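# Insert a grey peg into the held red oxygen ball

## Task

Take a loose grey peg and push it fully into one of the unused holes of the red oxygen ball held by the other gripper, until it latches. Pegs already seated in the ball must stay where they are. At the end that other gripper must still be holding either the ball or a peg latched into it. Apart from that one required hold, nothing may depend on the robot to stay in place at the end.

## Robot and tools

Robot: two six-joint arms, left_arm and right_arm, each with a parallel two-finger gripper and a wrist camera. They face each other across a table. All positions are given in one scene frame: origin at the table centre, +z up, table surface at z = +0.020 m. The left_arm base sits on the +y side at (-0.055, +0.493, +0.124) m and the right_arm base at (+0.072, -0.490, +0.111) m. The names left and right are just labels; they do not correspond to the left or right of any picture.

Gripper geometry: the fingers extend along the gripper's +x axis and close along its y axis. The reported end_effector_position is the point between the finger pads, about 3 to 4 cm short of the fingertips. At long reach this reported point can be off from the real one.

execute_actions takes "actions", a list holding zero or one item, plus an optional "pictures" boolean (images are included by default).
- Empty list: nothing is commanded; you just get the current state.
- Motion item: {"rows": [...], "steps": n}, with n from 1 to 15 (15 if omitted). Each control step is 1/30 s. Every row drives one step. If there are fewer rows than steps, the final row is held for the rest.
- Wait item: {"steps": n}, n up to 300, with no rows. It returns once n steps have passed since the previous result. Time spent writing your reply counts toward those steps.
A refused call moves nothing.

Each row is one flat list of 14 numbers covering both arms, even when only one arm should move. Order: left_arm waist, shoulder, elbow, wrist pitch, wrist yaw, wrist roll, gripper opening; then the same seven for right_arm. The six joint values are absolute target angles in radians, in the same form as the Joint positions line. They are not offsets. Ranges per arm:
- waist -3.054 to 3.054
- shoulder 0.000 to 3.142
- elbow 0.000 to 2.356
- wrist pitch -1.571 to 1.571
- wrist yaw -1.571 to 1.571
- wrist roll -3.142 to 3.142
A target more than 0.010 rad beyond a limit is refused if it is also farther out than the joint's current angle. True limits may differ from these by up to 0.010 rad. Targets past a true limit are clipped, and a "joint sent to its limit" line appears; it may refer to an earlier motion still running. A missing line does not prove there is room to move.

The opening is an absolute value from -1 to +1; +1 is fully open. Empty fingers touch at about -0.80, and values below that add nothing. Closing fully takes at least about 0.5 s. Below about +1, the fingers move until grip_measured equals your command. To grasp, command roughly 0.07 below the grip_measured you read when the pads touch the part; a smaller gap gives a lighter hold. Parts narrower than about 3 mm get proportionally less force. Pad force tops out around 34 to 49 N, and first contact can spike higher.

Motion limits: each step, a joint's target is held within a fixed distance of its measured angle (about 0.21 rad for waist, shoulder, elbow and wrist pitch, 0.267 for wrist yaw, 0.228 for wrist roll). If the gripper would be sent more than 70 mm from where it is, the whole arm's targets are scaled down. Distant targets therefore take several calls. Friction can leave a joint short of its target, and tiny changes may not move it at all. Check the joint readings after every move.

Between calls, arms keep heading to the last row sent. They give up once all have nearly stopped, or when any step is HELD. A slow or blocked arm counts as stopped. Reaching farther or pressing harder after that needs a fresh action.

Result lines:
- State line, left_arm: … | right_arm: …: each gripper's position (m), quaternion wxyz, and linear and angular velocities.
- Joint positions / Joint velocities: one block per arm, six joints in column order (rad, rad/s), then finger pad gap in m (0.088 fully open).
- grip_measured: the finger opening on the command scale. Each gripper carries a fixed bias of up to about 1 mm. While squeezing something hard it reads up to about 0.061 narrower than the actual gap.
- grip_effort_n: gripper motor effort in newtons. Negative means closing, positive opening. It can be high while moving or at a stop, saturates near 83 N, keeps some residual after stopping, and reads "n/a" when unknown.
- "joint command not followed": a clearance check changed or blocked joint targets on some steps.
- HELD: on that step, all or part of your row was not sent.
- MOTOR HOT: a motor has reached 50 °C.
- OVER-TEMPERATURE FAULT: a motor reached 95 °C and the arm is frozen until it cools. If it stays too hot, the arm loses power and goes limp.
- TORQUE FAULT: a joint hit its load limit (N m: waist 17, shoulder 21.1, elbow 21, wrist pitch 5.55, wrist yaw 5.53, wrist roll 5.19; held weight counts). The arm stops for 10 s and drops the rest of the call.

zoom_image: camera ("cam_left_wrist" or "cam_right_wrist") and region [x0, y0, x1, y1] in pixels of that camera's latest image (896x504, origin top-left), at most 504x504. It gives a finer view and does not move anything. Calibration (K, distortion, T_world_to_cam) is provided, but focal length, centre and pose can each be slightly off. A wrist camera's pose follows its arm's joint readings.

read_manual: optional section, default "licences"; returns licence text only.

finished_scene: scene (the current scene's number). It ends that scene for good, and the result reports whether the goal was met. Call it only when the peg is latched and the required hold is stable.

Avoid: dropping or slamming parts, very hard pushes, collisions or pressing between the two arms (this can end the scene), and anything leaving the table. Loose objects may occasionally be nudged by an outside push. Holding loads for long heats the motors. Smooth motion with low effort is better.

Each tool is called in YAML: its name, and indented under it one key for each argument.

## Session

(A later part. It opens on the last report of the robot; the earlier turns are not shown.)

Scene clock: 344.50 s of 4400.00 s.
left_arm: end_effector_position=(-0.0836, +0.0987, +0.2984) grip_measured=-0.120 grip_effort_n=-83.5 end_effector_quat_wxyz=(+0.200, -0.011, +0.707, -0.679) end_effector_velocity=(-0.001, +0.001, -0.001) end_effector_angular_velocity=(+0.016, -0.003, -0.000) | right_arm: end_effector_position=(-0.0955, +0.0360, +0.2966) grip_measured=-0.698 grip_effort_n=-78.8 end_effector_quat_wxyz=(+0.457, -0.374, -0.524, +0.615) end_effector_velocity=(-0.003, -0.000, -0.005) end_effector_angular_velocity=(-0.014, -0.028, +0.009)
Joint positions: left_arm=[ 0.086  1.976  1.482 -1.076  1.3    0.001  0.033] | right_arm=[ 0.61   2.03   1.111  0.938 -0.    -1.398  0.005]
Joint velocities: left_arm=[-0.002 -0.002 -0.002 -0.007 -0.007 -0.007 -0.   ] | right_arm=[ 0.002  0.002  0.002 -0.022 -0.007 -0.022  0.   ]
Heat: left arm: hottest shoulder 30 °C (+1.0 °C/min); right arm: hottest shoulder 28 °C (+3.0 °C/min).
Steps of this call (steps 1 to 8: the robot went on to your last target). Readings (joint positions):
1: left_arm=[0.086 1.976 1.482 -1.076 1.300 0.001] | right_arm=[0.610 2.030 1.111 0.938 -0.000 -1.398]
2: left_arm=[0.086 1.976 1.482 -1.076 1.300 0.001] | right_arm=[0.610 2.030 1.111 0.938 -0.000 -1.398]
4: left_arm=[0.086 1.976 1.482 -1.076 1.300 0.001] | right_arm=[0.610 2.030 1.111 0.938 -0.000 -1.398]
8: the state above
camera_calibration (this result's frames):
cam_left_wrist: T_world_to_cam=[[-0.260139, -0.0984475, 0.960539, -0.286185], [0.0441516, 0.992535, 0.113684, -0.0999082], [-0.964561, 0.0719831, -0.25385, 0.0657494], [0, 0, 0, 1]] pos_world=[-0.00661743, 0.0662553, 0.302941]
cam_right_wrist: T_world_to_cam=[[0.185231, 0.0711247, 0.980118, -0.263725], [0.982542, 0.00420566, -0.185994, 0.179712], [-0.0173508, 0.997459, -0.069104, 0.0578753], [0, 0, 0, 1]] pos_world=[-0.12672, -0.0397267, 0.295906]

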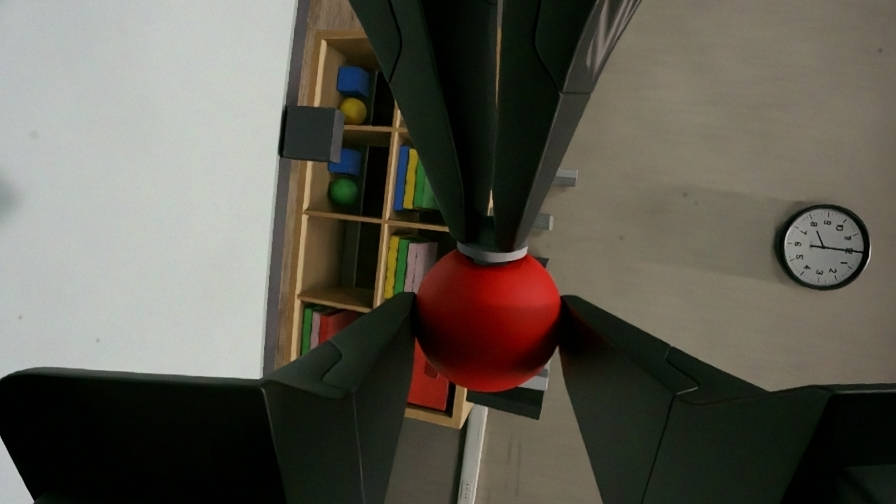

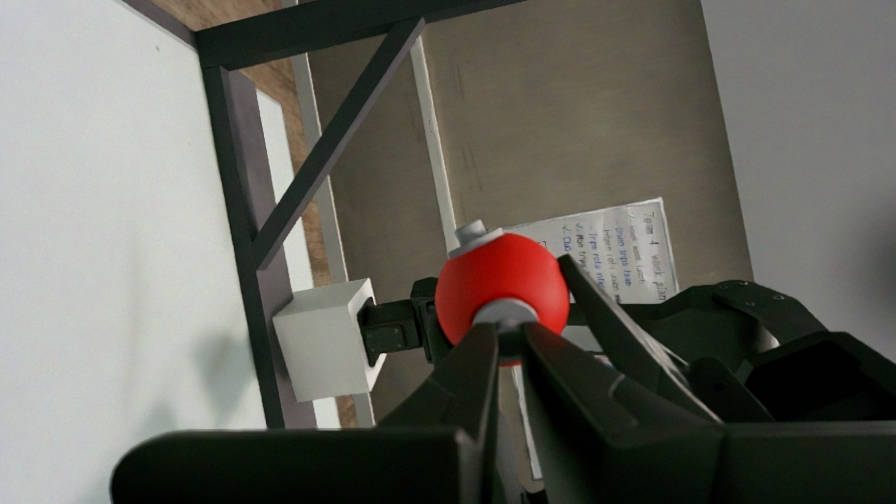

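execute_actions:
  actions:
    - {"rows": [ [0.084,1.991,1.492,-1.0772,1.304,0.001,-0.18, 0.6133,2.0485,1.1222,0.9352,0.004,-1.4,-0.71], [0.085,1.991,1.492,-1.0764,1.304,0.001,-0.18, 0.6135,2.0494,1.1237,0.9347,0.004,-1.4,-0.71], [0.086,1.991,1.492,-1.0756,1.304,0.001,-0.18, 0.6137,2.0503,1.1252,0.9342,0.004,-1.4,-0.71], [0.087,1.991,1.492,-1.0748,1.304,0.001,-0.18, 0.6139,2.0512,1.1267,0.9337,0.004,-1.4,-0.71], [0.088,1.991,1.492,-1.0740,1.304,0.001,-0.18, 0.6140,2.0521,1.1282,0.9332,0.004,-1.4,-0.71], [0.089,1.991,1.492,-1.0730,1.304,0.001,-0.18, 0.6140,2.0530,1.1297,0.9327,0.004,-1.4,-0.71], [0.089,1.991,1.492,-1.0720,1.304,0.001,-0.18, 0.6140,2.0539,1.1312,0.9322,0.004,-1.4,-0.71], [0.089,1.991,1.492,-1.0710,1.304,0.001,-0.18, 0.6140,2.0548,1.1327,0.9319,0.004,-1.4,-0.71], [0.089,1.991,1.492,-1.0700,1.304,0.001,-0.18, 0.6140,2.0557,1.1342,0.9317,0.004,-1.4,-0.71], [0.089,1.991,1.492,-1.0690,1.304,0.001,-0.18, 0.6140,2.0566,1.1357,0.9315,0.004,-1.4,-0.71] ], "steps": 15}
  pictures: false

execute_actions:
  actions:
    - {"steps": 8}

zoom_image:
  camera: "cam_left_wrist"
  region: [427, 175, 553, 301]

Scene clock: 354.00 s of 4400.00 s.
left_arm: end_effector_position=(-0.0842, +0.0988, +0.2984) grip_measured=-0.120 grip_effort_n=-83.5 end_effector_quat_wxyz=(+0.200, -0.011, +0.707, -0.679) end_effector_velocity=(-0.003, +0.003, -0.001) end_effector_angular_velocity=(+0.030, +0.002, -0.005) | right_arm: end_effector_position=(-0.0967, +0.0375, +0.2964) grip_measured=-0.698 grip_effort_n=-78.8 end_effector_quat_wxyz=(+0.456, -0.374, -0.524, +0.615) end_effector_velocity=(-0.004, -0.002, -0.005) end_effector_angular_velocity=(-0.019, -0.014, +0.024)
Joint positions: left_arm=[ 0.084  1.976  1.482 -1.076  1.3    0.001  0.033] | right_arm=[ 0.611  2.036  1.12   0.934 -0.    -1.398  0.005]
Joint velocities: left_arm=[-0.007 -0.002 -0.002 -0.022 -0.007 -0.007 -0.   ] | right_arm=[ 0.002 -0.002 -0.002 -0.022 -0.022 -0.007 -0.   ]
Heat: left arm: hottest shoulder 30 °C (+2.0 °C/min); right arm: hottest wrist pitch 29 °C (+3.0 °C/min).
Steps of this call (steps 1 to 15: the robot went on to your last target; steps 16 to 90: nothing new was sent; then 6.00 s passed at rest; steps 91 to 105: all 15 steps of this action). Readings (joint positions):
91: left_arm=[0.086 1.976 1.482 -1.076 1.300 0.001] | right_arm=[0.610 2.031 1.111 0.938 -0.000 -1.398]
92: left_arm=[0.086 1.976 1.482 -1.076 1.300 0.001] | right_arm=[0.610 2.031 1.112 0.938 -0.000 -1.398]
94: left_arm=[0.086 1.976 1.482 -1.076 1.300 0.001] | right_arm=[0.610 2.032 1.113 0.937 -0.000 -1.398]
98: left_arm=[0.086 1.976 1.482 -1.076 1.300 0.001] | right_arm=[0.610 2.034 1.116 0.936 -0.000 -1.398]
105: the state above

Scene clock: 354.27 s of 4400.00 s.
left_arm: end_effector_position=(-0.0843, +0.0988, +0.2984) grip_measured=-0.120 grip_effort_n=-83.5 end_effector_quat_wxyz=(+0.199, -0.011, +0.707, -0.679) end_effector_velocity=(+0.001, +0.001, -0.001) end_effector_angular_velocity=(+0.002, -0.007, +0.000) | right_arm: end_effector_position=(-0.0967, +0.0375, +0.2964) grip_measured=-0.698 grip_effort_n=-78.8 end_effector_quat_wxyz=(+0.456, -0.374, -0.524, +0.615) end_effector_velocity=(+0.003, +0.000, +0.002) end_effector_angular_velocity=(+0.005, +0.009, -0.010)
Joint positions: left_arm=[ 0.084  1.976  1.482 -1.076  1.3    0.001  0.033] | right_arm=[ 0.611  2.036  1.12   0.934 -0.    -1.398  0.005]
Joint velocities: left_arm=[ 0.002 -0.002 -0.002 -0.007 -0.007  0.007  0.   ] | right_arm=[-0.002 -0.002 -0.002  0.007  0.007  0.007 -0.   ]
Heat: left arm: hottest shoulder 30 °C (+2.0 °C/min); right arm: hottest wrist pitch 29 °C (+3.0 °C/min).
Steps of this call (steps 1 to 8: the robot went on to your last target). Readings (joint positions):
1: left_arm=[0.084 1.976 1.482 -1.076 1.300 0.001] | right_arm=[0.611 2.036 1.120 0.934 -0.000 -1.398]
2: left_arm=[0.084 1.976 1.482 -1.076 1.300 0.001] | right_arm=[0.611 2.036 1.120 0.934 -0.000 -1.398]
4: left_arm=[0.084 1.976 1.482 -1.076 1.300 0.001] | right_arm=[0.611 2.036 1.120 0.934 -0.000 -1.398]
8: the state above
camera_calibration (this result's frames):
cam_left_wrist: T_world_to_cam=[[-0.260326, -0.0979511, 0.960539, -0.286441], [0.0460447, 0.992449, 0.113684, -0.0997612], [-0.964422, 0.0738227, -0.25385, 0.0648493], [0, 0, 0, 1]] pos_world=[-0.00743234, 0.0661634, 0.302941]
cam_right_wrist: T_world_to_cam=[[0.184922, 0.0720488, 0.980109, -0.263447], [0.98258, 0.00519504, -0.18577, 0.180702], [-0.0184762, 0.997388, -0.069833, 0.0563946], [0, 0, 0, 1]] pos_world=[-0.127795, -0.038205, 0.295713]

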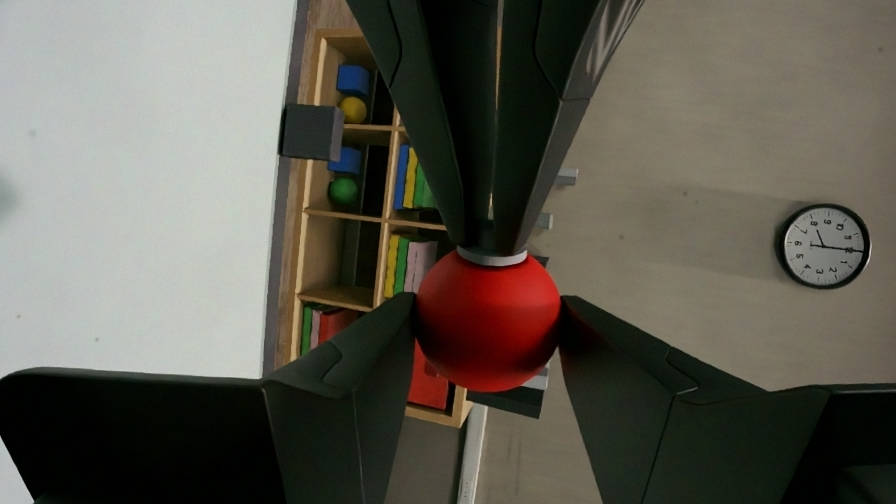

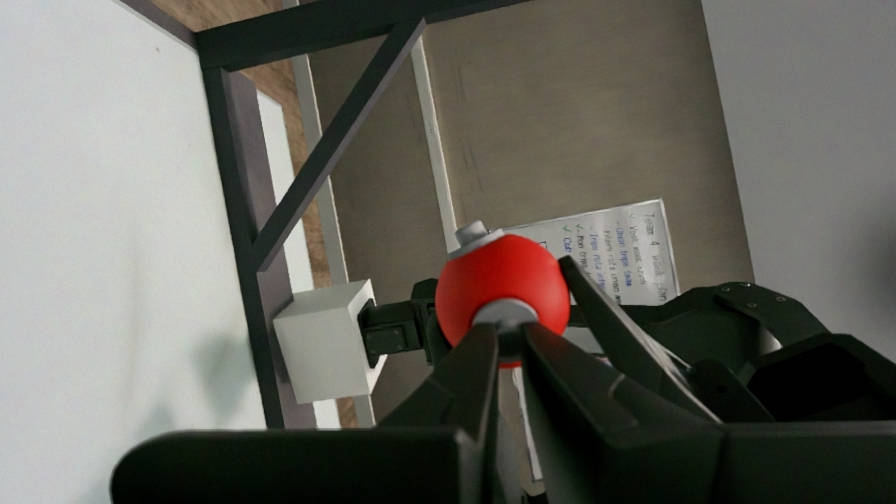

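Region (427, 175, 553, 301) of cam_left_wrist's 896x504 image, scaled by 4.000, with more detail than that image has.

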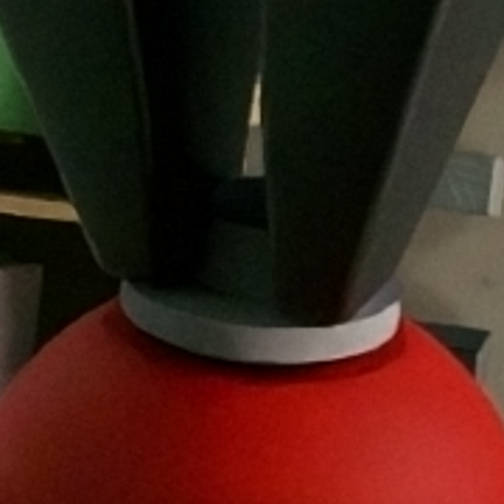

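execute_actions:
  actions:
    - {"rows": [ [0.0900,1.9913,1.4925,-1.0680,1.304,0.001,-0.18, 0.6138,2.0573,1.1369,0.9314,0.004,-1.4,-0.71], [0.0910,1.9916,1.4930,-1.0670,1.304,0.001,-0.18, 0.6136,2.0580,1.1381,0.9312,0.004,-1.4,-0.71], [0.0920,1.9919,1.4935,-1.0660,1.304,0.001,-0.18, 0.6134,2.0587,1.1393,0.9311,0.004,-1.4,-0.71], [0.0930,1.9922,1.4940,-1.0650,1.304,0.001,-0.18, 0.6132,2.0594,1.1405,0.9309,0.004,-1.4,-0.71], [0.0940,1.9925,1.4945,-1.0640,1.304,0.001,-0.18, 0.6130,2.0601,1.1417,0.9308,0.004,-1.4,-0.71], [0.0950,1.9928,1.4950,-1.0630,1.304,0.001,-0.18, 0.6128,2.0608,1.1429,0.9306,0.004,-1.4,-0.71], [0.0960,1.9931,1.4955,-1.0620,1.304,0.001,-0.18, 0.6126,2.0615,1.1441,0.9305,0.004,-1.4,-0.71], [0.0970,1.9934,1.4960,-1.0610,1.304,0.001,-0.18, 0.6125,2.0622,1.1453,0.9303,0.004,-1.4,-0.71], [0.0980,1.9937,1.4965,-1.0600,1.304,0.001,-0.18, 0.6125,2.0629,1.1465,0.9302,0.004,-1.4,-0.71], [0.0990,1.9940,1.4970,-1.0590,1.304,0.001,-0.18, 0.6125,2.0634,1.1475,0.9300,0.004,-1.4,-0.71] ], "steps": 15}
  pictures: false

execute_actions:
  actions:
    - {"steps": 8}

zoom_image:
  camera: "cam_left_wrist"
  region: [427, 175, 553, 301]

Scene clock: 360.33 s of 4400.00 s.
left_arm: end_effector_position=(-0.0843, +0.0988, +0.2982) grip_measured=-0.120 grip_effort_n=-83.5 end_effector_quat_wxyz=(+0.199, -0.011, +0.707, -0.679) end_effector_velocity=(+0.001, +0.001, -0.003) end_effector_angular_velocity=(+0.021, -0.001, +0.004) | right_arm: end_effector_position=(-0.0971, +0.0386, +0.2963) grip_measured=-0.698 grip_effort_n=-78.8 end_effector_quat_wxyz=(+0.456, -0.373, -0.524, +0.615) end_effector_velocity=(-0.002, -0.001, -0.001) end_effector_angular_velocity=(-0.009, +0.005, +0.010)
Joint positions: left_arm=[ 0.084  1.976  1.482 -1.076  1.3    0.001  0.033] | right_arm=[ 0.611  2.04   1.125  0.933 -0.    -1.398  0.005]
Joint velocities: left_arm=[ 0.002  0.002 -0.002 -0.007 -0.007 -0.007 -0.   ] | right_arm=[ 0.002 -0.002 -0.002 -0.007 -0.007  0.007  0.   ]
Heat: left arm: hottest shoulder 30 °C (+2.0 °C/min); right arm: hottest elbow 29 °C (+2.0 °C/min).
Steps of this call (steps 1 to 15: the robot went on to your last target; steps 16 to 90: nothing new was sent; then 2.57 s passed at rest; steps 91 to 105: all 15 steps of this action). Readings (joint positions):
91: left_arm=[0.084 1.976 1.482 -1.076 1.300 0.001] | right_arm=[0.611 2.036 1.120 0.934 -0.000 -1.398]
92: left_arm=[0.084 1.976 1.482 -1.076 1.300 0.001] | right_arm=[0.611 2.036 1.120 0.934 -0.000 -1.398]
94: left_arm=[0.084 1.976 1.482 -1.076 1.300 0.001] | right_arm=[0.611 2.037 1.121 0.934 -0.000 -1.398]
98: left_arm=[0.084 1.976 1.482 -1.076 1.300 0.001] | right_arm=[0.611 2.039 1.123 0.934 -0.000 -1.398]
105: the state above

Scene clock: 360.60 s of 4400.00 s.
left_arm: end_effector_position=(-0.0843, +0.0988, +0.2982) grip_measured=-0.120 grip_effort_n=-83.5 end_effector_quat_wxyz=(+0.199, -0.011, +0.707, -0.679) end_effector_velocity=(+0.000, +0.002, +0.001) end_effector_angular_velocity=(+0.012, +0.011, +0.000) | right_arm: end_effector_position=(-0.0971, +0.0387, +0.2961) grip_measured=-0.698 grip_effort_n=-78.8 end_effector_quat_wxyz=(+0.456, -0.374, -0.524, +0.615) end_effector_velocity=(+0.003, +0.000, -0.001) end_effector_angular_velocity=(-0.005, -0.009, -0.010)
Joint positions: left_arm=[ 0.084  1.976  1.482 -1.076  1.3    0.001  0.033] | right_arm=[ 0.611  2.04   1.125  0.933 -0.    -1.398  0.005]
Joint velocities: left_arm=[ 0.002  0.002  0.002 -0.022  0.007  0.007  0.   ] | right_arm=[-0.002 -0.002 -0.002 -0.007  0.007 -0.007 -0.   ]
Heat: left arm: hottest shoulder 30 °C (+2.0 °C/min); right arm: hottest elbow 29 °C (+2.0 °C/min).
Steps of this call (steps 1 to 8: the robot went on to your last target). Readings (joint positions):
1: left_arm=[0.084 1.976 1.482 -1.076 1.300 0.001] | right_arm=[0.611 2.040 1.125 0.933 -0.000 -1.398]
2: left_arm=[0.084 1.976 1.482 -1.076 1.300 0.001] | right_arm=[0.611 2.040 1.125 0.933 -0.000 -1.398]
4: left_arm=[0.084 1.976 1.482 -1.076 1.300 0.001] | right_arm=[0.611 2.040 1.125 0.933 -0.000 -1.398]
8: the state above
camera_calibration (this result's frames):
cam_left_wrist: T_world_to_cam=[[-0.260217, -0.098301, 0.960533, -0.286268], [0.0460576, 0.992408, 0.114041, -0.0998218], [-0.964451, 0.0739152, -0.253714, 0.0647731], [0, 0, 0, 1]] pos_world=[-0.00742376, 0.0661359, 0.302787]
cam_right_wrist: T_world_to_cam=[[0.184922, 0.0720488, 0.980109, -0.263192], [0.98258, 0.00519504, -0.18577, 0.180996], [-0.0184762, 0.997388, -0.069833, 0.0552581], [0, 0, 0, 1]] pos_world=[-0.128152, -0.0370913, 0.295439]

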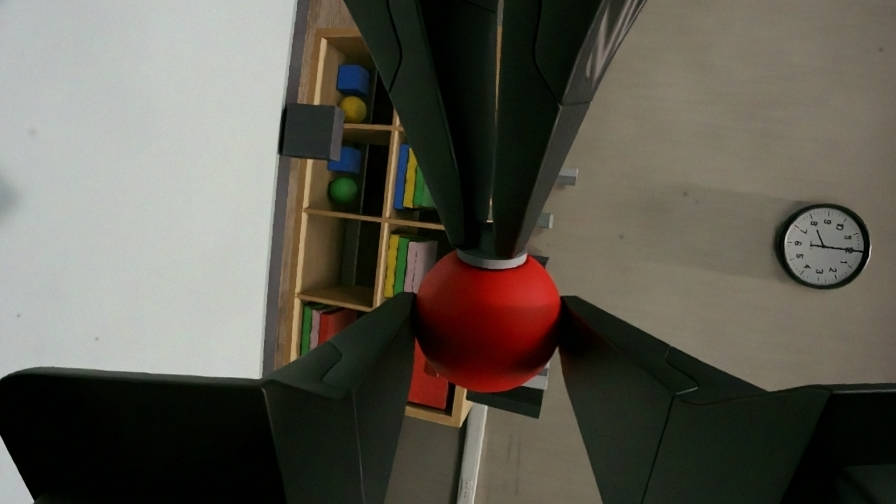

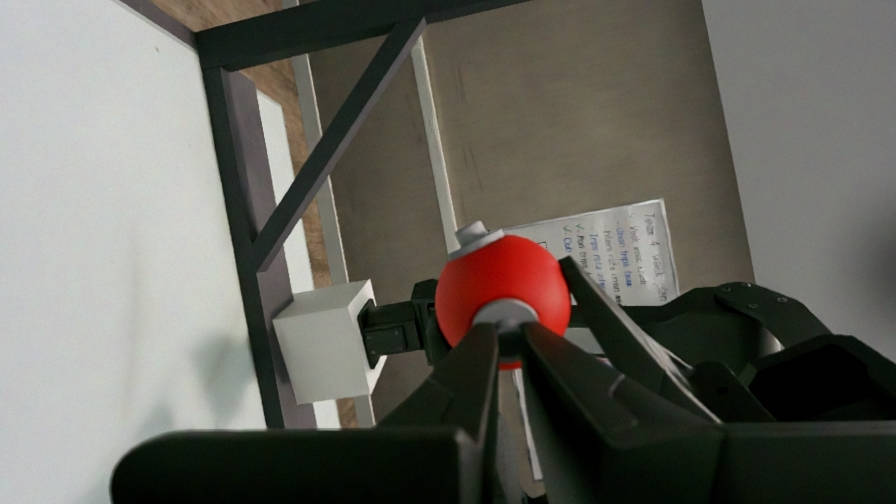

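Region (427, 175, 553, 301) of cam_left_wrist's 896x504 image, scaled by 4.000, with more detail than that image has.

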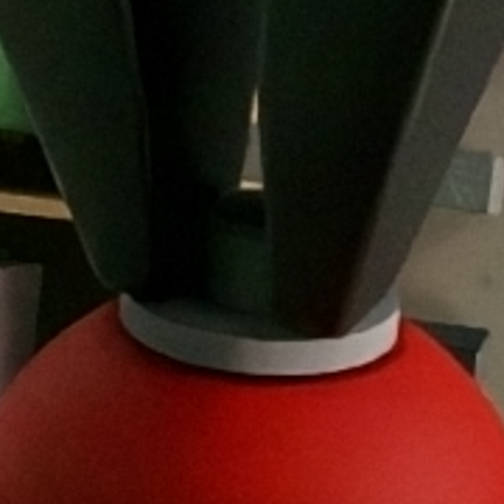

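execute_actions:
  actions:
    - {"rows": [ [0.0997,1.9941,1.4976,-1.0582,1.304,0.001,-0.18, 0.6125,2.0638,1.1484,0.9300,0.004,-1.4,-0.71], [0.1004,1.9942,1.4982,-1.0574,1.304,0.001,-0.18, 0.6125,2.0642,1.1493,0.9300,0.004,-1.4,-0.71], [0.1011,1.9943,1.4988,-1.0566,1.304,0.001,-0.18, 0.6125,2.0646,1.1502,0.9300,0.004,-1.4,-0.71], [0.1018,1.9944,1.4994,-1.0558,1.304,0.001,-0.18, 0.6125,2.0651,1.1511,0.9299,0.004,-1.4,-0.71], [0.1025,1.9945,1.5000,-1.0550,1.304,0.001,-0.18, 0.6125,2.0655,1.1520,0.9298,0.004,-1.4,-0.71], [0.1032,1.9946,1.5006,-1.0542,1.304,0.001,-0.18, 0.6125,2.0660,1.1529,0.9297,0.004,-1.4,-0.71], [0.1039,1.9947,1.5012,-1.0534,1.304,0.001,-0.18, 0.6125,2.0664,1.1538,0.9296,0.004,-1.4,-0.71], [0.1046,1.9948,1.5018,-1.0526,1.304,0.001,-0.18, 0.6125,2.0669,1.1547,0.9295,0.004,-1.4,-0.71], [0.1053,1.9949,1.5024,-1.0518,1.304,0.001,-0.18, 0.6125,2.0673,1.1556,0.9294,0.004,-1.4,-0.71], [0.1060,1.9950,1.5030,-1.0510,1.304,0.001,-0.18, 0.6125,2.0678,1.1565,0.9293,0.004,-1.4,-0.71] ], "steps": 15}
  pictures: false

execute_actions:
  actions:
    - {"steps": 8}

zoom_image:
  camera: "cam_left_wrist"
  region: [427, 175, 553, 301]

Scene clock: 365.17 s of 4400.00 s.
left_arm: end_effector_position=(-0.0842, +0.0985, +0.2982) grip_measured=-0.120 grip_effort_n=-83.5 end_effector_quat_wxyz=(+0.200, -0.011, +0.706, -0.680) end_effector_velocity=(-0.001, +0.002, -0.002) end_effector_angular_velocity=(+0.021, -0.001, -0.000) | right_arm: end_effector_position=(-0.0973, +0.0394, +0.2962) grip_measured=-0.698 grip_effort_n=-78.8 end_effector_quat_wxyz=(+0.456, -0.373, -0.524, +0.615) end_effector_velocity=(+0.002, +0.001, -0.007) end_effector_angular_velocity=(-0.019, -0.029, -0.010)
Joint positions: left_arm=[ 0.084  1.976  1.482 -1.074  1.3    0.001  0.033] | right_arm=[ 0.611  2.043  1.129  0.932 -0.    -1.398  0.005]
Joint velocities: left_arm=[-0.002 -0.002 -0.007 -0.007 -0.007 -0.007 -0.   ] | right_arm=[-0.002  0.002 -0.002 -0.022  0.007 -0.022 -0.   ]
Heat: left arm: hottest shoulder 30 °C (+1.0 °C/min); right arm: hottest shoulder 29 °C (+2.0 °C/min).
Steps of this call (steps 1 to 15: the robot went on to your last target; steps 16 to 90: nothing new was sent; then 1.07 s passed at rest; steps 91 to 105: all 15 steps of this action). Readings (joint positions):
91: left_arm=[0.084 1.976 1.482 -1.076 1.300 0.001] | right_arm=[0.611 2.040 1.126 0.933 -0.000 -1.398]
92: left_arm=[0.084 1.976 1.482 -1.075 1.300 0.001] | right_arm=[0.611 2.040 1.126 0.933 -0.000 -1.398]
94: left_arm=[0.084 1.976 1.482 -1.075 1.300 0.001] | right_arm=[0.611 2.041 1.127 0.933 -0.000 -1.398]
98: left_arm=[0.084 1.976 1.482 -1.075 1.300 0.001] | right_arm=[0.611 2.042 1.128 0.933 -0.000 -1.398]
105: the state above

Scene clock: 365.43 s of 4400.00 s.
left_arm: end_effector_position=(-0.0842, +0.0985, +0.2982) grip_measured=-0.120 grip_effort_n=-83.5 end_effector_quat_wxyz=(+0.200, -0.011, +0.706, -0.680) end_effector_velocity=(-0.001, +0.001, +0.000) end_effector_angular_velocity=(+0.025, +0.000, +0.003) | right_arm: end_effector_position=(-0.0973, +0.0394, +0.2962) grip_measured=-0.698 grip_effort_n=-78.8 end_effector_quat_wxyz=(+0.456, -0.373, -0.524, +0.615) end_effector_velocity=(+0.001, +0.000, -0.001) end_effector_angular_velocity=(+0.009, -0.021, +0.014)
Joint positions: left_arm=[ 0.084  1.976  1.482 -1.073  1.3    0.001  0.033] | right_arm=[ 0.611  2.043  1.129  0.932 -0.    -1.398  0.005]
Joint velocities: left_arm=[-0.002 -0.002  0.002 -0.007 -0.007 -0.022 -0.   ] | right_arm=[-0.007  0.002 -0.002  0.007 -0.022 -0.022 -0.   ]
Heat: left arm: hottest shoulder 30 °C (+1.0 °C/min); right arm: hottest shoulder 29 °C (+2.0 °C/min).
Steps of this call (steps 1 to 8: the robot went on to your last target). Readings (joint positions):
1: left_arm=[0.084 1.976 1.482 -1.074 1.300 0.001] | right_arm=[0.611 2.043 1.129 0.932 -0.000 -1.398]
2: left_arm=[0.084 1.976 1.482 -1.074 1.300 0.001] | right_arm=[0.611 2.043 1.129 0.932 -0.000 -1.398]
4: left_arm=[0.084 1.976 1.482 -1.073 1.300 0.001] | right_arm=[0.611 2.043 1.129 0.932 -0.000 -1.398]
8: the state above
camera_calibration (this result's frames):
cam_left_wrist: T_world_to_cam=[[-0.260979, -0.0958517, 0.960574, -0.28659], [0.0459682, 0.992696, 0.111546, -0.0988446], [-0.964249, 0.073267, -0.254666, 0.0652409], [0, 0, 0, 1]] pos_world=[-0.00734184, 0.0658724, 0.302932]
cam_right_wrist: T_world_to_cam=[[0.185036, 0.0716927, 0.980113, -0.263286], [0.982558, 0.00526255, -0.185882, 0.181274], [-0.0184843, 0.997413, -0.0694685, 0.0544133], [0, 0, 0, 1]] pos_world=[-0.128389, -0.0363508, 0.295525]

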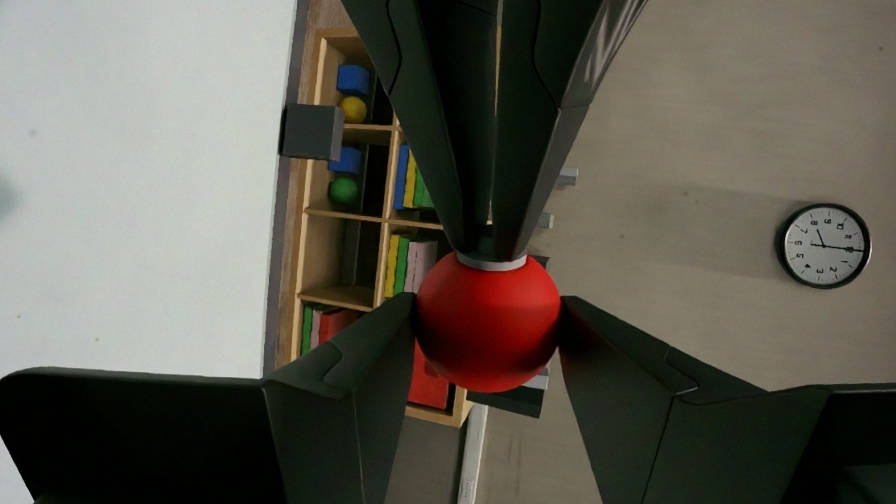

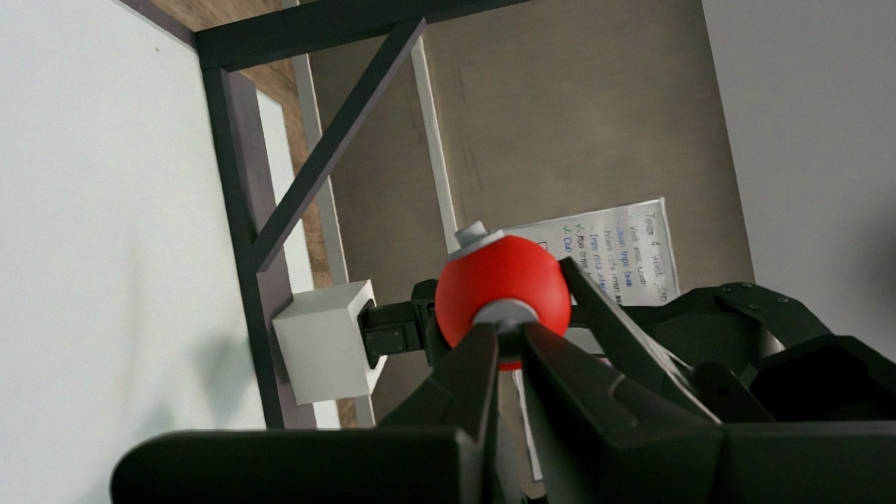

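Region (427, 175, 553, 301) of cam_left_wrist's 896x504 image, scaled by 4.000, with more detail than that image has.

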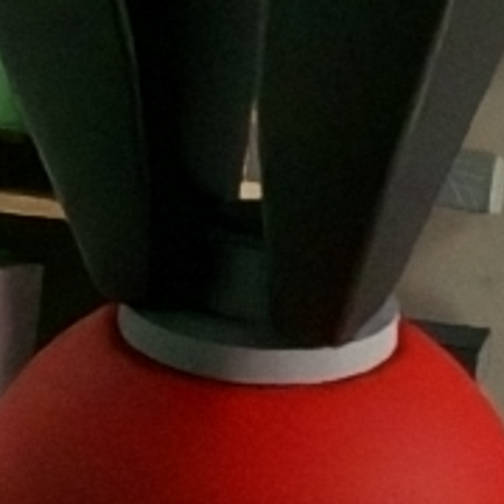

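execute_actions:
  actions:
    - {"rows": [ [0.1066,1.9951,1.5035,-1.0505,1.304,0.001,-0.18, 0.6125,2.0682,1.1573,0.9293,0.004,-1.4,-0.71], [0.1072,1.9952,1.5040,-1.0500,1.304,0.001,-0.18, 0.6125,2.0686,1.1581,0.9293,0.004,-1.4,-0.71], [0.1078,1.9953,1.5045,-1.0495,1.304,0.001,-0.18, 0.6125,2.0690,1.1589,0.9293,0.004,-1.4,-0.71], [0.1084,1.9954,1.5050,-1.0490,1.304,0.001,-0.18, 0.6125,2.0694,1.1597,0.9293,0.004,-1.4,-0.71], [0.1090,1.9955,1.5055,-1.0485,1.304,0.001,-0.18, 0.6125,2.0698,1.1605,0.9293,0.004,-1.4,-0.71], [0.1096,1.9956,1.5060,-1.0480,1.304,0.001,-0.18, 0.6125,2.0702,1.1613,0.9293,0.004,-1.4,-0.71], [0.1102,1.9957,1.5065,-1.0475,1.304,0.001,-0.18, 0.6125,2.0706,1.1621,0.9293,0.004,-1.4,-0.71], [0.1108,1.9958,1.5070,-1.0470,1.304,0.001,-0.18, 0.6125,2.0710,1.1629,0.9293,0.004,-1.4,-0.71] ], "steps": 15}

zoom_image:
  camera: "cam_left_wrist"
  region: [427, 175, 553, 301]

Scene clock: 369.53 s of 4400.00 s.
left_arm: end_effector_position=(-0.0842, +0.0985, +0.2982) grip_measured=-0.120 grip_effort_n=-83.5 end_effector_quat_wxyz=(+0.200, -0.011, +0.706, -0.680) end_effector_velocity=(-0.003, +0.003, -0.004) end_effector_angular_velocity=(+0.038, -0.011, -0.001) | right_arm: end_effector_position=(-0.0974, +0.0398, +0.2962) grip_measured=-0.698 grip_effort_n=-78.8 end_effector_quat_wxyz=(+0.456, -0.373, -0.524, +0.615) end_effector_velocity=(+0.000, -0.000, -0.004) end_effector_angular_velocity=(-0.005, -0.025, +0.004)
Joint positions: left_arm=[ 0.084  1.976  1.482 -1.073  1.3    0.001  0.033] | right_arm=[ 0.611  2.044  1.131  0.932 -0.    -1.398  0.005]
Joint velocities: left_arm=[-0.007 -0.002 -0.007 -0.007 -0.022 -0.022 -0.   ] | right_arm=[-0.002  0.002 -0.002 -0.007 -0.007 -0.022 -0.   ]
Heat: left arm: hottest shoulder 30 °C (+1.0 °C/min); right arm: hottest elbow 30 °C (+2.0 °C/min).
Steps of this call (steps 1 to 15: the robot went on to your last target; steps 16 to 90: nothing new was sent; then 0.60 s passed at rest; steps 91 to 105: all 15 steps of this action). Readings (joint positions):
91: left_arm=[0.084 1.976 1.482 -1.073 1.300 0.001] | right_arm=[0.611 2.043 1.129 0.932 -0.000 -1.398]
92: left_arm=[0.084 1.976 1.482 -1.073 1.300 0.001] | right_arm=[0.611 2.043 1.129 0.932 -0.000 -1.398]
94: left_arm=[0.084 1.976 1.482 -1.073 1.300 0.001] | right_arm=[0.611 2.043 1.130 0.932 -0.000 -1.398]
98: left_arm=[0.084 1.976 1.482 -1.073 1.300 0.001] | right_arm=[0.611 2.044 1.131 0.932 -0.000 -1.398]
105: the state above
camera_calibration (this result's frames):
cam_left_wrist: T_world_to_cam=[[-0.260979, -0.0958517, 0.960574, -0.28659], [0.0459682, 0.992696, 0.111546, -0.0988446], [-0.964249, 0.073267, -0.254666, 0.0652409], [0, 0, 0, 1]] pos_world=[-0.00734184, 0.0658724, 0.302932]
cam_right_wrist: T_world_to_cam=[[0.18515, 0.0713367, 0.980118, -0.263242], [0.982536, 0.0053301, -0.185994, 0.18142], [-0.0184923, 0.997438, -0.069104, 0.0539033], [0, 0, 0, 1]] pos_world=[-0.128516, -0.0359534, 0.295477]

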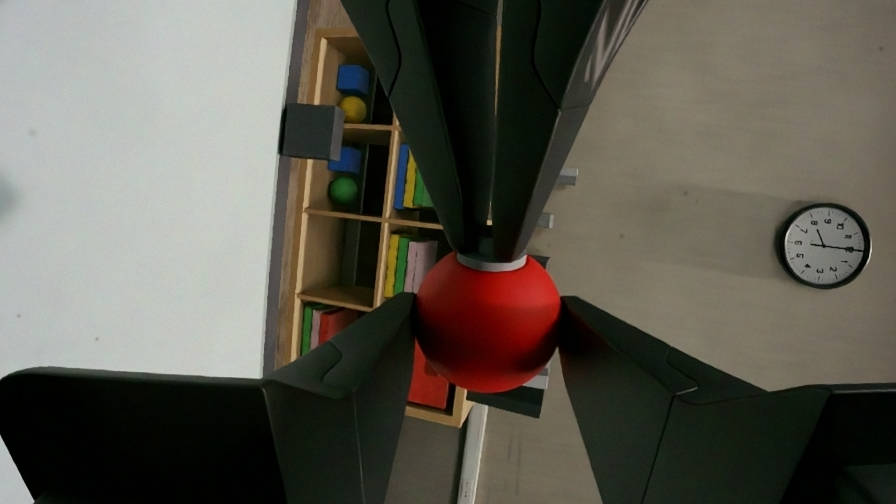

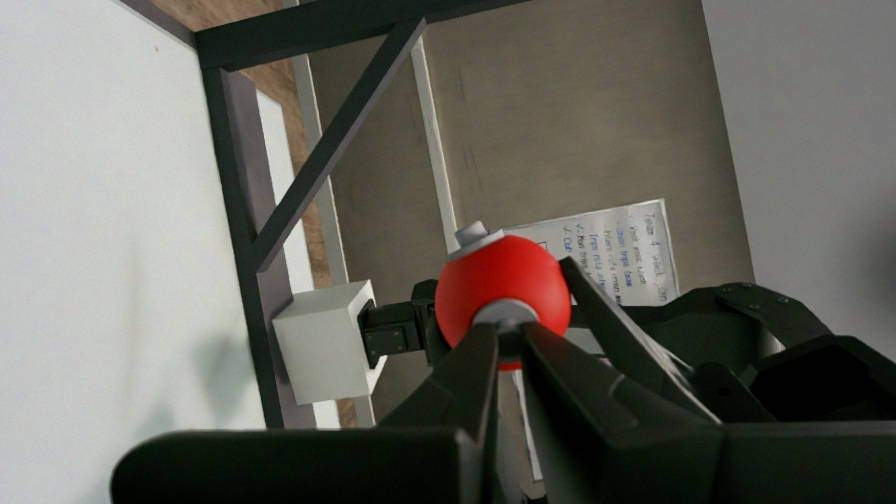

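Region (427, 175, 553, 301) of cam_left_wrist's 896x504 image, scaled by 4.000, with more detail than that image has.

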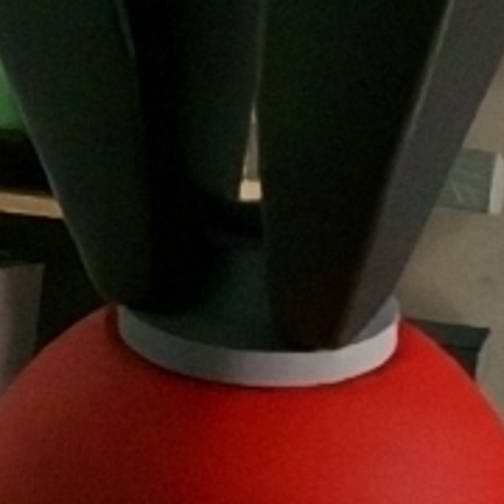

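execute_actions:
  actions:
    - {"rows": [ [0.1090,1.9952,1.5055,-1.0490,1.304,0.001,-0.18, 0.6125,2.0693,1.1605,0.9295,0.004,-1.4,-0.71], [0.1065,1.9945,1.5035,-1.0515,1.304,0.001,-0.18, 0.6124,2.0670,1.1573,0.9298,0.004,-1.4,-0.71], [0.1038,1.9937,1.5013,-1.0543,1.304,0.001,-0.18, 0.6123,2.0645,1.1538,0.9301,0.004,-1.4,-0.71], [0.1010,1.9929,1.4991,-1.0571,1.304,0.001,-0.18, 0.6122,2.0620,1.1503,0.9304,0.004,-1.4,-0.71], [0.0982,1.9921,1.4969,-1.0599,1.304,0.001,-0.18, 0.6121,2.0595,1.1468,0.9307,0.004,-1.4,-0.71], [0.0954,1.9913,1.4947,-1.0627,1.304,0.001,-0.18, 0.6120,2.0570,1.1433,0.9310,0.004,-1.4,-0.71], [0.0926,1.9905,1.4925,-1.0655,1.304,0.001,-0.18, 0.6119,2.0545,1.1398,0.9313,0.004,-1.4,-0.71], [0.0900,1.9897,1.4903,-1.0683,1.304,0.001,-0.18, 0.6118,2.0520,1.1363,0.9316,0.004,-1.4,-0.71], [0.0880,1.9889,1.4885,-1.0705,1.304,0.001,-0.18, 0.6117,2.0495,1.1328,0.9319,0.004,-1.4,-0.71], [0.0870,1.9882,1.4870,-1.0715,1.304,0.001,-0.18, 0.6116,2.0470,1.1293,0.9322,0.004,-1.4,-0.69], [0.0865,1.988,1.486,-1.0720,1.304,0.001,-0.18, 0.6115,2.0450,1.1270,0.9325,0.004,-1.4,-0.66], [0.0860,1.988,1.486,-1.0725,1.304,0.001,-0.18, 0.6115,2.0440,1.1255,0.9328,0.004,-1.4,-0.63], [0.0860,1.988,1.486,-1.0730,1.304,0.001,-0.18, 0.6115,2.0430,1.1245,0.9330,0.004,-1.4,-0.60], [0.0860,1.988,1.486,-1.0730,1.304,0.001,-0.18, 0.6115,2.0420,1.1240,0.9330,0.004,-1.4,-0.57], [0.0860,1.988,1.486,-1.0730,1.304,0.001,-0.18, 0.6115,2.0420,1.1240,0.9330,0.004,-1.4,-0.55] ], "steps": 15}
  pictures: false

execute_actions:
  actions:
    - {"steps": 8}

zoom_image:
  camera: "cam_left_wrist"
  region: [427, 175, 553, 301]

Scene clock: 375.47 s of 4400.00 s.
left_arm: end_effector_position=(-0.0859, +0.0990, +0.2983) grip_measured=-0.120 grip_effort_n=-83.5 end_effector_quat_wxyz=(+0.198, -0.010, +0.707, -0.679) end_effector_velocity=(-0.001, +0.002, -0.003) end_effector_angular_velocity=(+0.047, -0.009, +0.007) | right_arm: end_effector_position=(-0.0986, +0.0394, +0.2963) grip_measured=-0.614 grip_effort_n=15.1 end_effector_quat_wxyz=(+0.456, -0.373, -0.525, +0.615) end_effector_velocity=(-0.002, -0.001, +0.003) end_effector_angular_velocity=(+0.005, -0.007, +0.019)
Joint positions: left_arm=[ 0.08   1.976  1.482 -1.078  1.301  0.001  0.033] | right_arm=[ 0.614  2.044  1.131  0.933 -0.    -1.398  0.009]
Joint velocities: left_arm=[-0.002 -0.002 -0.002 -0.007 -0.022 -0.037 -0.   ] | right_arm=[-0.002 -0.007  0.002 -0.007 -0.022 -0.007  0.03 ]
Heat: left arm: hottest shoulder 30 °C (+1.0 °C/min); right arm: hottest elbow 31 °C (+3.0 °C/min).
Steps of this call (steps 1 to 15: the robot went on to your last target; steps 16 to 90: nothing new was sent; then 2.43 s passed at rest; steps 91 to 105: all 15 steps of this action). Readings (joint positions):
91: left_arm=[0.084 1.976 1.482 -1.073 1.300 0.001] | right_arm=[0.611 2.044 1.131 0.932 -0.000 -1.398]
92: left_arm=[0.084 1.976 1.482 -1.073 1.300 0.001] | right_arm=[0.611 2.044 1.131 0.932 -0.000 -1.398]
94: left_arm=[0.083 1.976 1.482 -1.073 1.300 0.001] | right_arm=[0.611 2.044 1.131 0.932 -0.000 -1.398]
98: left_arm=[0.081 1.976 1.482 -1.075 1.300 0.001] | right_arm=[0.613 2.044 1.131 0.932 -0.000 -1.398]
105: the state above

Scene clock: 375.73 s of 4400.00 s.
left_arm: end_effector_position=(-0.0859, +0.0990, +0.2984) grip_measured=-0.120 grip_effort_n=-83.5 end_effector_quat_wxyz=(+0.198, -0.010, +0.707, -0.679) end_effector_velocity=(-0.001, +0.002, -0.003) end_effector_angular_velocity=(+0.034, -0.013, +0.003) | right_arm: end_effector_position=(-0.0986, +0.0393, +0.2960) grip_measured=-0.557 grip_effort_n=14.2 end_effector_quat_wxyz=(+0.455, -0.373, -0.524, +0.615) end_effector_velocity=(+0.000, -0.000, -0.005) end_effector_angular_velocity=(-0.019, -0.014, +0.005)
Joint positions: left_arm=[ 0.08   1.976  1.482 -1.078  1.301  0.001  0.033] | right_arm=[ 0.614  2.044  1.13   0.933 -0.    -1.398  0.012]
Joint velocities: left_arm=[-0.002 -0.002 -0.002 -0.007 -0.022 -0.022 -0.   ] | right_arm=[-0.002 -0.002 -0.002 -0.022 -0.007 -0.007  0.002]
Heat: left arm: hottest shoulder 30 °C (+1.0 °C/min); right arm: hottest elbow 30 °C (+2.0 °C/min).
Steps of this call (steps 1 to 8: the robot went on to your last target). Readings (joint positions):
1: left_arm=[0.080 1.976 1.482 -1.078 1.301 0.001] | right_arm=[0.614 2.044 1.131 0.933 -0.000 -1.398]
2: left_arm=[0.080 1.976 1.482 -1.078 1.301 0.001] | right_arm=[0.614 2.044 1.131 0.933 -0.000 -1.398]
4: left_arm=[0.080 1.976 1.482 -1.078 1.301 0.001] | right_arm=[0.614 2.044 1.131 0.933 -0.000 -1.398]
8: the state above
camera_calibration (this result's frames):
cam_left_wrist: T_world_to_cam=[[-0.259109, -0.098387, 0.960824, -0.286801], [0.0500186, 0.992096, 0.115078, -0.0999614], [-0.964552, 0.0778769, -0.25214, 0.0623848], [0, 0, 0, 1]] pos_world=[-0.00913939, 0.0660955, 0.302798]
cam_right_wrist: T_world_to_cam=[[0.184871, 0.0721161, 0.980113, -0.262817], [0.982543, 0.00751147, -0.185882, 0.182416], [-0.0207672, 0.997368, -0.0694685, 0.0542526], [0, 0, 0, 1]] pos_world=[-0.129517, -0.0365267, 0.295267]

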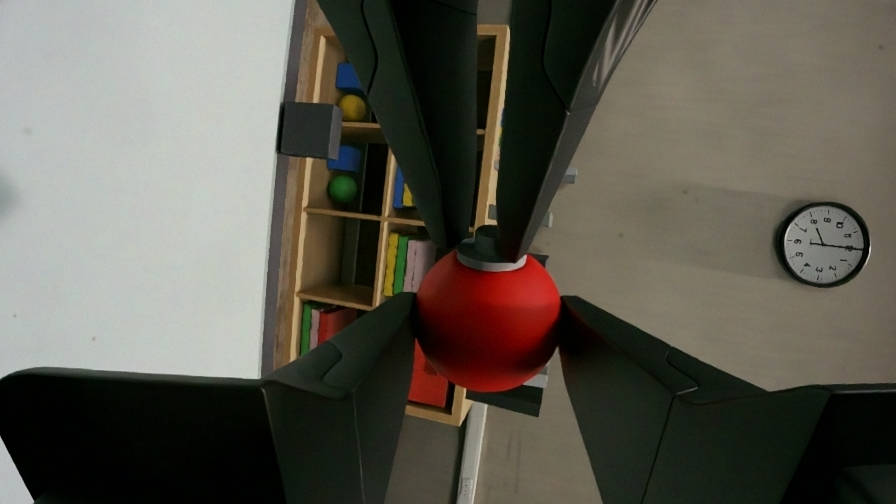

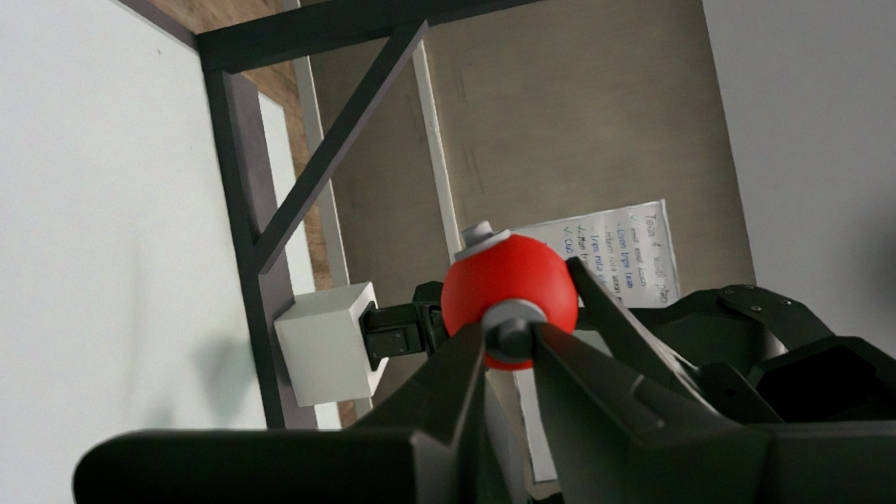

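Region (427, 175, 553, 301) of cam_left_wrist's 896x504 image, scaled by 4.000, with more detail than that image has.

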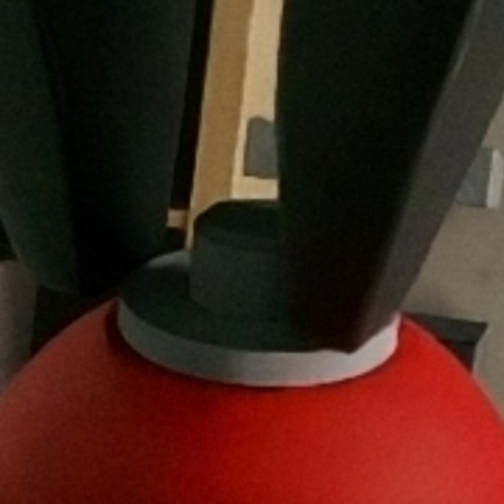

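execute_actions:
  actions:
    - {"rows": [ [0.0850,1.988,1.486,-1.0740,1.304,0.001,-0.18, 0.6125,2.0400,1.1240,0.9340,0.004,-1.4,-0.535], [0.0840,1.988,1.486,-1.0750,1.304,0.001,-0.18, 0.6130,2.0380,1.1240,0.9350,0.004,-1.4,-0.52], [0.0830,1.988,1.486,-1.0760,1.304,0.001,-0.18, 0.6135,2.0360,1.1238,0.9355,0.004,-1.4,-0.505], [0.0820,1.988,1.486,-1.0770,1.304,0.001,-0.18, 0.6135,2.0340,1.1230,0.9360,0.004,-1.4,-0.49], [0.0820,1.988,1.486,-1.0770,1.304,0.001,-0.18, 0.6135,2.0320,1.1205,0.9370,0.004,-1.4,-0.48], [0.0820,1.988,1.486,-1.0770,1.304,0.001,-0.18, 0.6135,2.0290,1.1158,0.9387,0.004,-1.4,-0.48], [0.0820,1.988,1.486,-1.0770,1.304,0.001,-0.18, 0.6135,2.0250,1.1095,0.9410,0.004,-1.4,-0.48], [0.0820,1.988,1.486,-1.0770,1.304,0.001,-0.18, 0.6135,2.0200,1.1016,0.9439,0.004,-1.4,-0.48], [0.0820,1.988,1.486,-1.0770,1.304,0.001,-0.18, 0.6135,2.0140,1.0921,0.9474,0.004,-1.4,-0.48], [0.0820,1.988,1.486,-1.0770,1.304,0.001,-0.18, 0.6135,2.0070,1.0811,0.9514,0.004,-1.4,-0.48], [0.0820,1.988,1.486,-1.0770,1.304,0.001,-0.18, 0.6135,1.9995,1.0693,0.9557,0.004,-1.4,-0.48], [0.0820,1.988,1.486,-1.0770,1.304,0.001,-0.18, 0.6135,1.9920,1.0575,0.9600,0.004,-1.4,-0.48], [0.0820,1.988,1.486,-1.0770,1.304,0.001,-0.18, 0.6135,1.9850,1.0465,0.9640,0.004,-1.4,-0.48], [0.0820,1.988,1.486,-1.0770,1.304,0.001,-0.18, 0.6135,1.9790,1.0370,0.9675,0.004,-1.4,-0.48], [0.0820,1.988,1.486,-1.0770,1.304,0.001,-0.18, 0.6135,1.9745,1.0300,0.9700,0.004,-1.4,-0.48] ], "steps": 15}
  pictures: false

execute_actions:
  actions:
    - {"steps": 10}

zoom_image:
  camera: "cam_left_wrist"
  region: [427, 175, 553, 301]

zoom_image:
  camera: "cam_right_wrist"
  region: [422, 200, 590, 368]

Scene clock: 382.90 s of 4400.00 s.
left_arm: end_effector_position=(-0.0860, +0.0991, +0.2986) grip_measured=-0.120 grip_effort_n=-83.5 end_effector_quat_wxyz=(+0.197, -0.010, +0.707, -0.679) end_effector_velocity=(-0.002, +0.002, +0.000) end_effector_angular_velocity=(+0.003, +0.009, -0.004) | right_arm: end_effector_position=(-0.0948, +0.0264, +0.3005) grip_measured=-0.484 grip_effort_n=13.3 end_effector_quat_wxyz=(+0.458, -0.369, -0.527, +0.613) end_effector_velocity=(+0.016, -0.057, +0.006) end_effector_angular_velocity=(-0.009, +0.004, +0.020)
Joint positions: left_arm=[ 0.08   1.976  1.482 -1.078  1.303  0.001  0.033] | right_arm=[ 0.615  1.999  1.069  0.961  0.    -1.398  0.015]
Joint velocities: left_arm=[-0.002 -0.002 -0.007 -0.007  0.007  0.007 -0.   ] | right_arm=[-0.002 -0.198 -0.271  0.066 -0.022  0.007  0.   ]
Heat: left arm: hottest shoulder 30 °C (+1.0 °C/min); right arm: hottest shoulder 30 °C (+2.0 °C/min).
Steps of this call (steps 1 to 15: the robot went on to your last target; steps 16 to 90: nothing new was sent; then 3.67 s passed at rest; steps 91 to 105: all 15 steps of this action). Readings (joint positions):
91: left_arm=[0.080 1.976 1.482 -1.078 1.302 0.001] | right_arm=[0.614 2.044 1.130 0.933 -0.000 -1.398]
92: left_arm=[0.080 1.976 1.482 -1.078 1.302 0.001] | right_arm=[0.614 2.044 1.130 0.933 -0.000 -1.398]
94: left_arm=[0.080 1.976 1.482 -1.078 1.303 0.001] | right_arm=[0.614 2.044 1.130 0.933 -0.000 -1.398]
98: left_arm=[0.080 1.976 1.482 -1.078 1.303 0.001] | right_arm=[0.615 2.042 1.124 0.937 0.000 -1.398]
105: the state above

Scene clock: 383.23 s of 4400.00 s.
left_arm: end_effector_position=(-0.0860, +0.0991, +0.2986) grip_measured=-0.120 grip_effort_n=-83.5 end_effector_quat_wxyz=(+0.197, -0.010, +0.707, -0.679) end_effector_velocity=(-0.001, +0.004, -0.001) end_effector_angular_velocity=(+0.043, -0.010, +0.003) | right_arm: end_effector_position=(-0.0932, +0.0215, +0.2992) grip_measured=-0.482 grip_effort_n=14.2 end_effector_quat_wxyz=(+0.458, -0.370, -0.526, +0.614) end_effector_velocity=(+0.005, -0.001, -0.003) end_effector_angular_velocity=(-0.010, -0.010, -0.025)
Joint positions: left_arm=[ 0.08   1.976  1.482 -1.078  1.303  0.001  0.033] | right_arm=[ 0.615  1.985  1.044  0.969  0.    -1.398  0.015]
Joint velocities: left_arm=[-0.002 -0.007 -0.002 -0.022 -0.022 -0.022 -0.   ] | right_arm=[-0.002 -0.007 -0.012 -0.007  0.022 -0.007 -0.   ]
Heat: left arm: hottest shoulder 30 °C (+1.0 °C/min); right arm: hottest shoulder 30 °C (+2.1 °C/min).
Steps of this call (steps 1 to 10: the robot went on to your last target). Readings (joint positions):
1: left_arm=[0.080 1.976 1.482 -1.078 1.303 0.001] | right_arm=[0.615 1.993 1.061 0.963 0.000 -1.398]
2: left_arm=[0.080 1.976 1.482 -1.078 1.303 0.001] | right_arm=[0.615 1.990 1.056 0.965 0.000 -1.398]
4: left_arm=[0.080 1.976 1.482 -1.078 1.303 0.001] | right_arm=[0.615 1.986 1.049 0.967 0.000 -1.398]
8: left_arm=[0.080 1.976 1.482 -1.078 1.303 0.001] | right_arm=[0.615 1.985 1.045 0.969 0.000 -1.398]
10: the state above
camera_calibration (this result's frames):
cam_left_wrist: T_world_to_cam=[[-0.257843, -0.0987661, 0.961126, -0.286915], [0.0501682, 0.992051, 0.115403, -0.100121], [-0.964884, 0.0779737, -0.250838, 0.0619295], [0, 0, 0, 1]] pos_world=[-0.00920131, 0.0661588, 0.30285]
cam_right_wrist: T_world_to_cam=[[0.187498, 0.0640067, 0.980177, -0.265324], [0.982034, 0.00944848, -0.18847, 0.178576], [-0.0213245, 0.997905, -0.0610851, 0.0697196], [0, 0, 0, 1]] pos_world=[-0.124133, -0.0542783, 0.29798]

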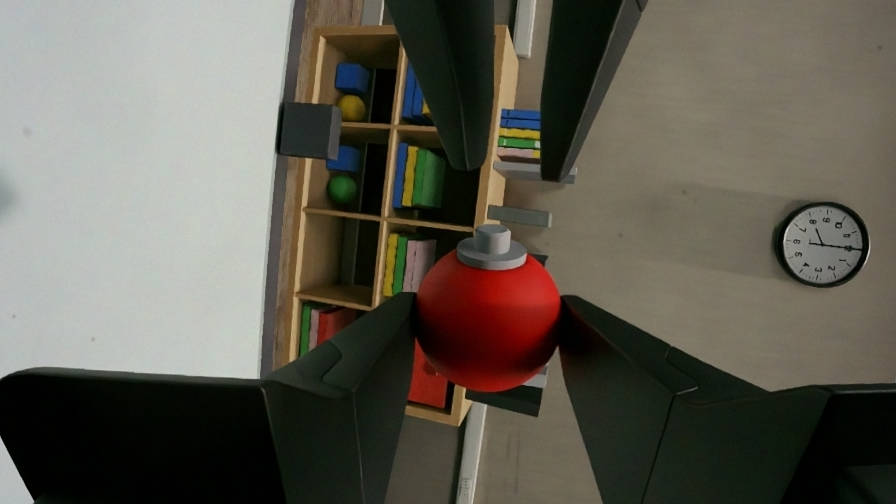

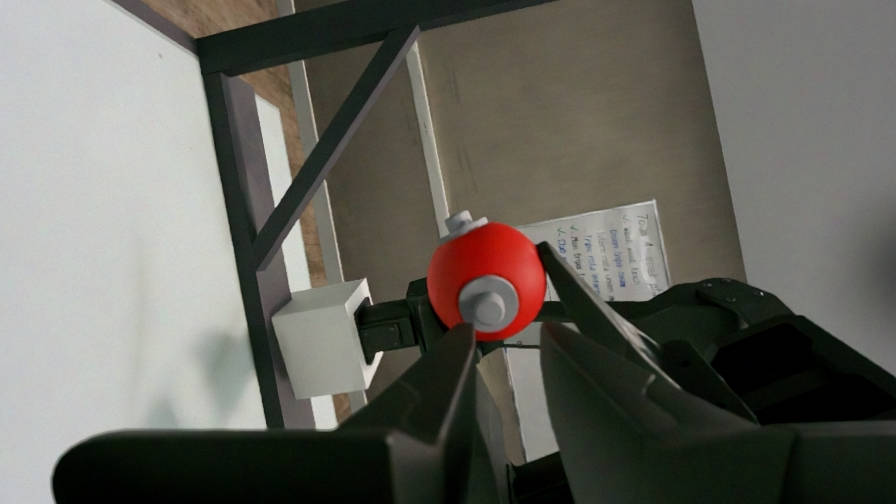

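Region (427, 175, 553, 301) of cam_left_wrist's 896x504 image, scaled by 4.000, with more detail than that image has.

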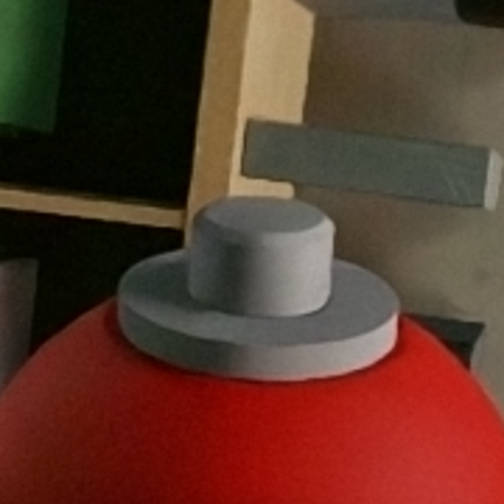

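Region (422, 200, 590, 368) of cam_right_wrist's 896x504 image, scaled by 3.000, with more detail than that image has.

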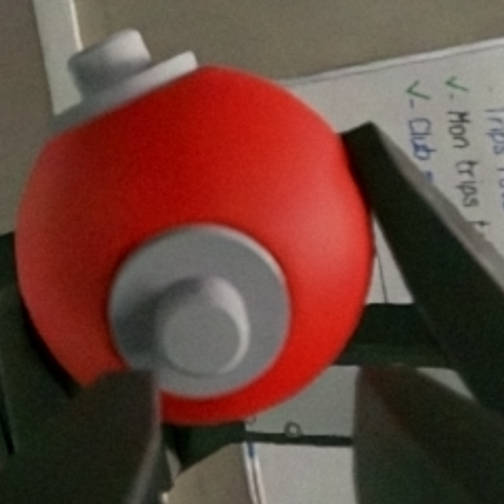

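zoom_image:
  camera: "cam_left_wrist"
  region: [448, 230, 536, 280]

Region (448, 230, 536, 280) of cam_left_wrist's 896x504 image, scaled by 5.727, with more detail than that image has; it fills the top 286 rows of this view, and the rest is white.

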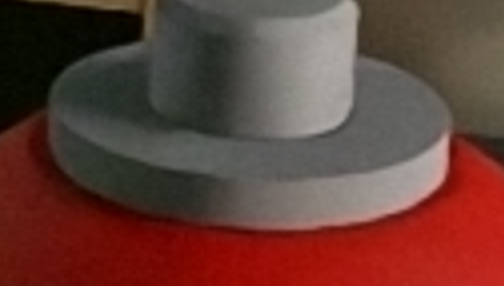

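finished_scene:
  scene: 1

The scene is finished: the task was done.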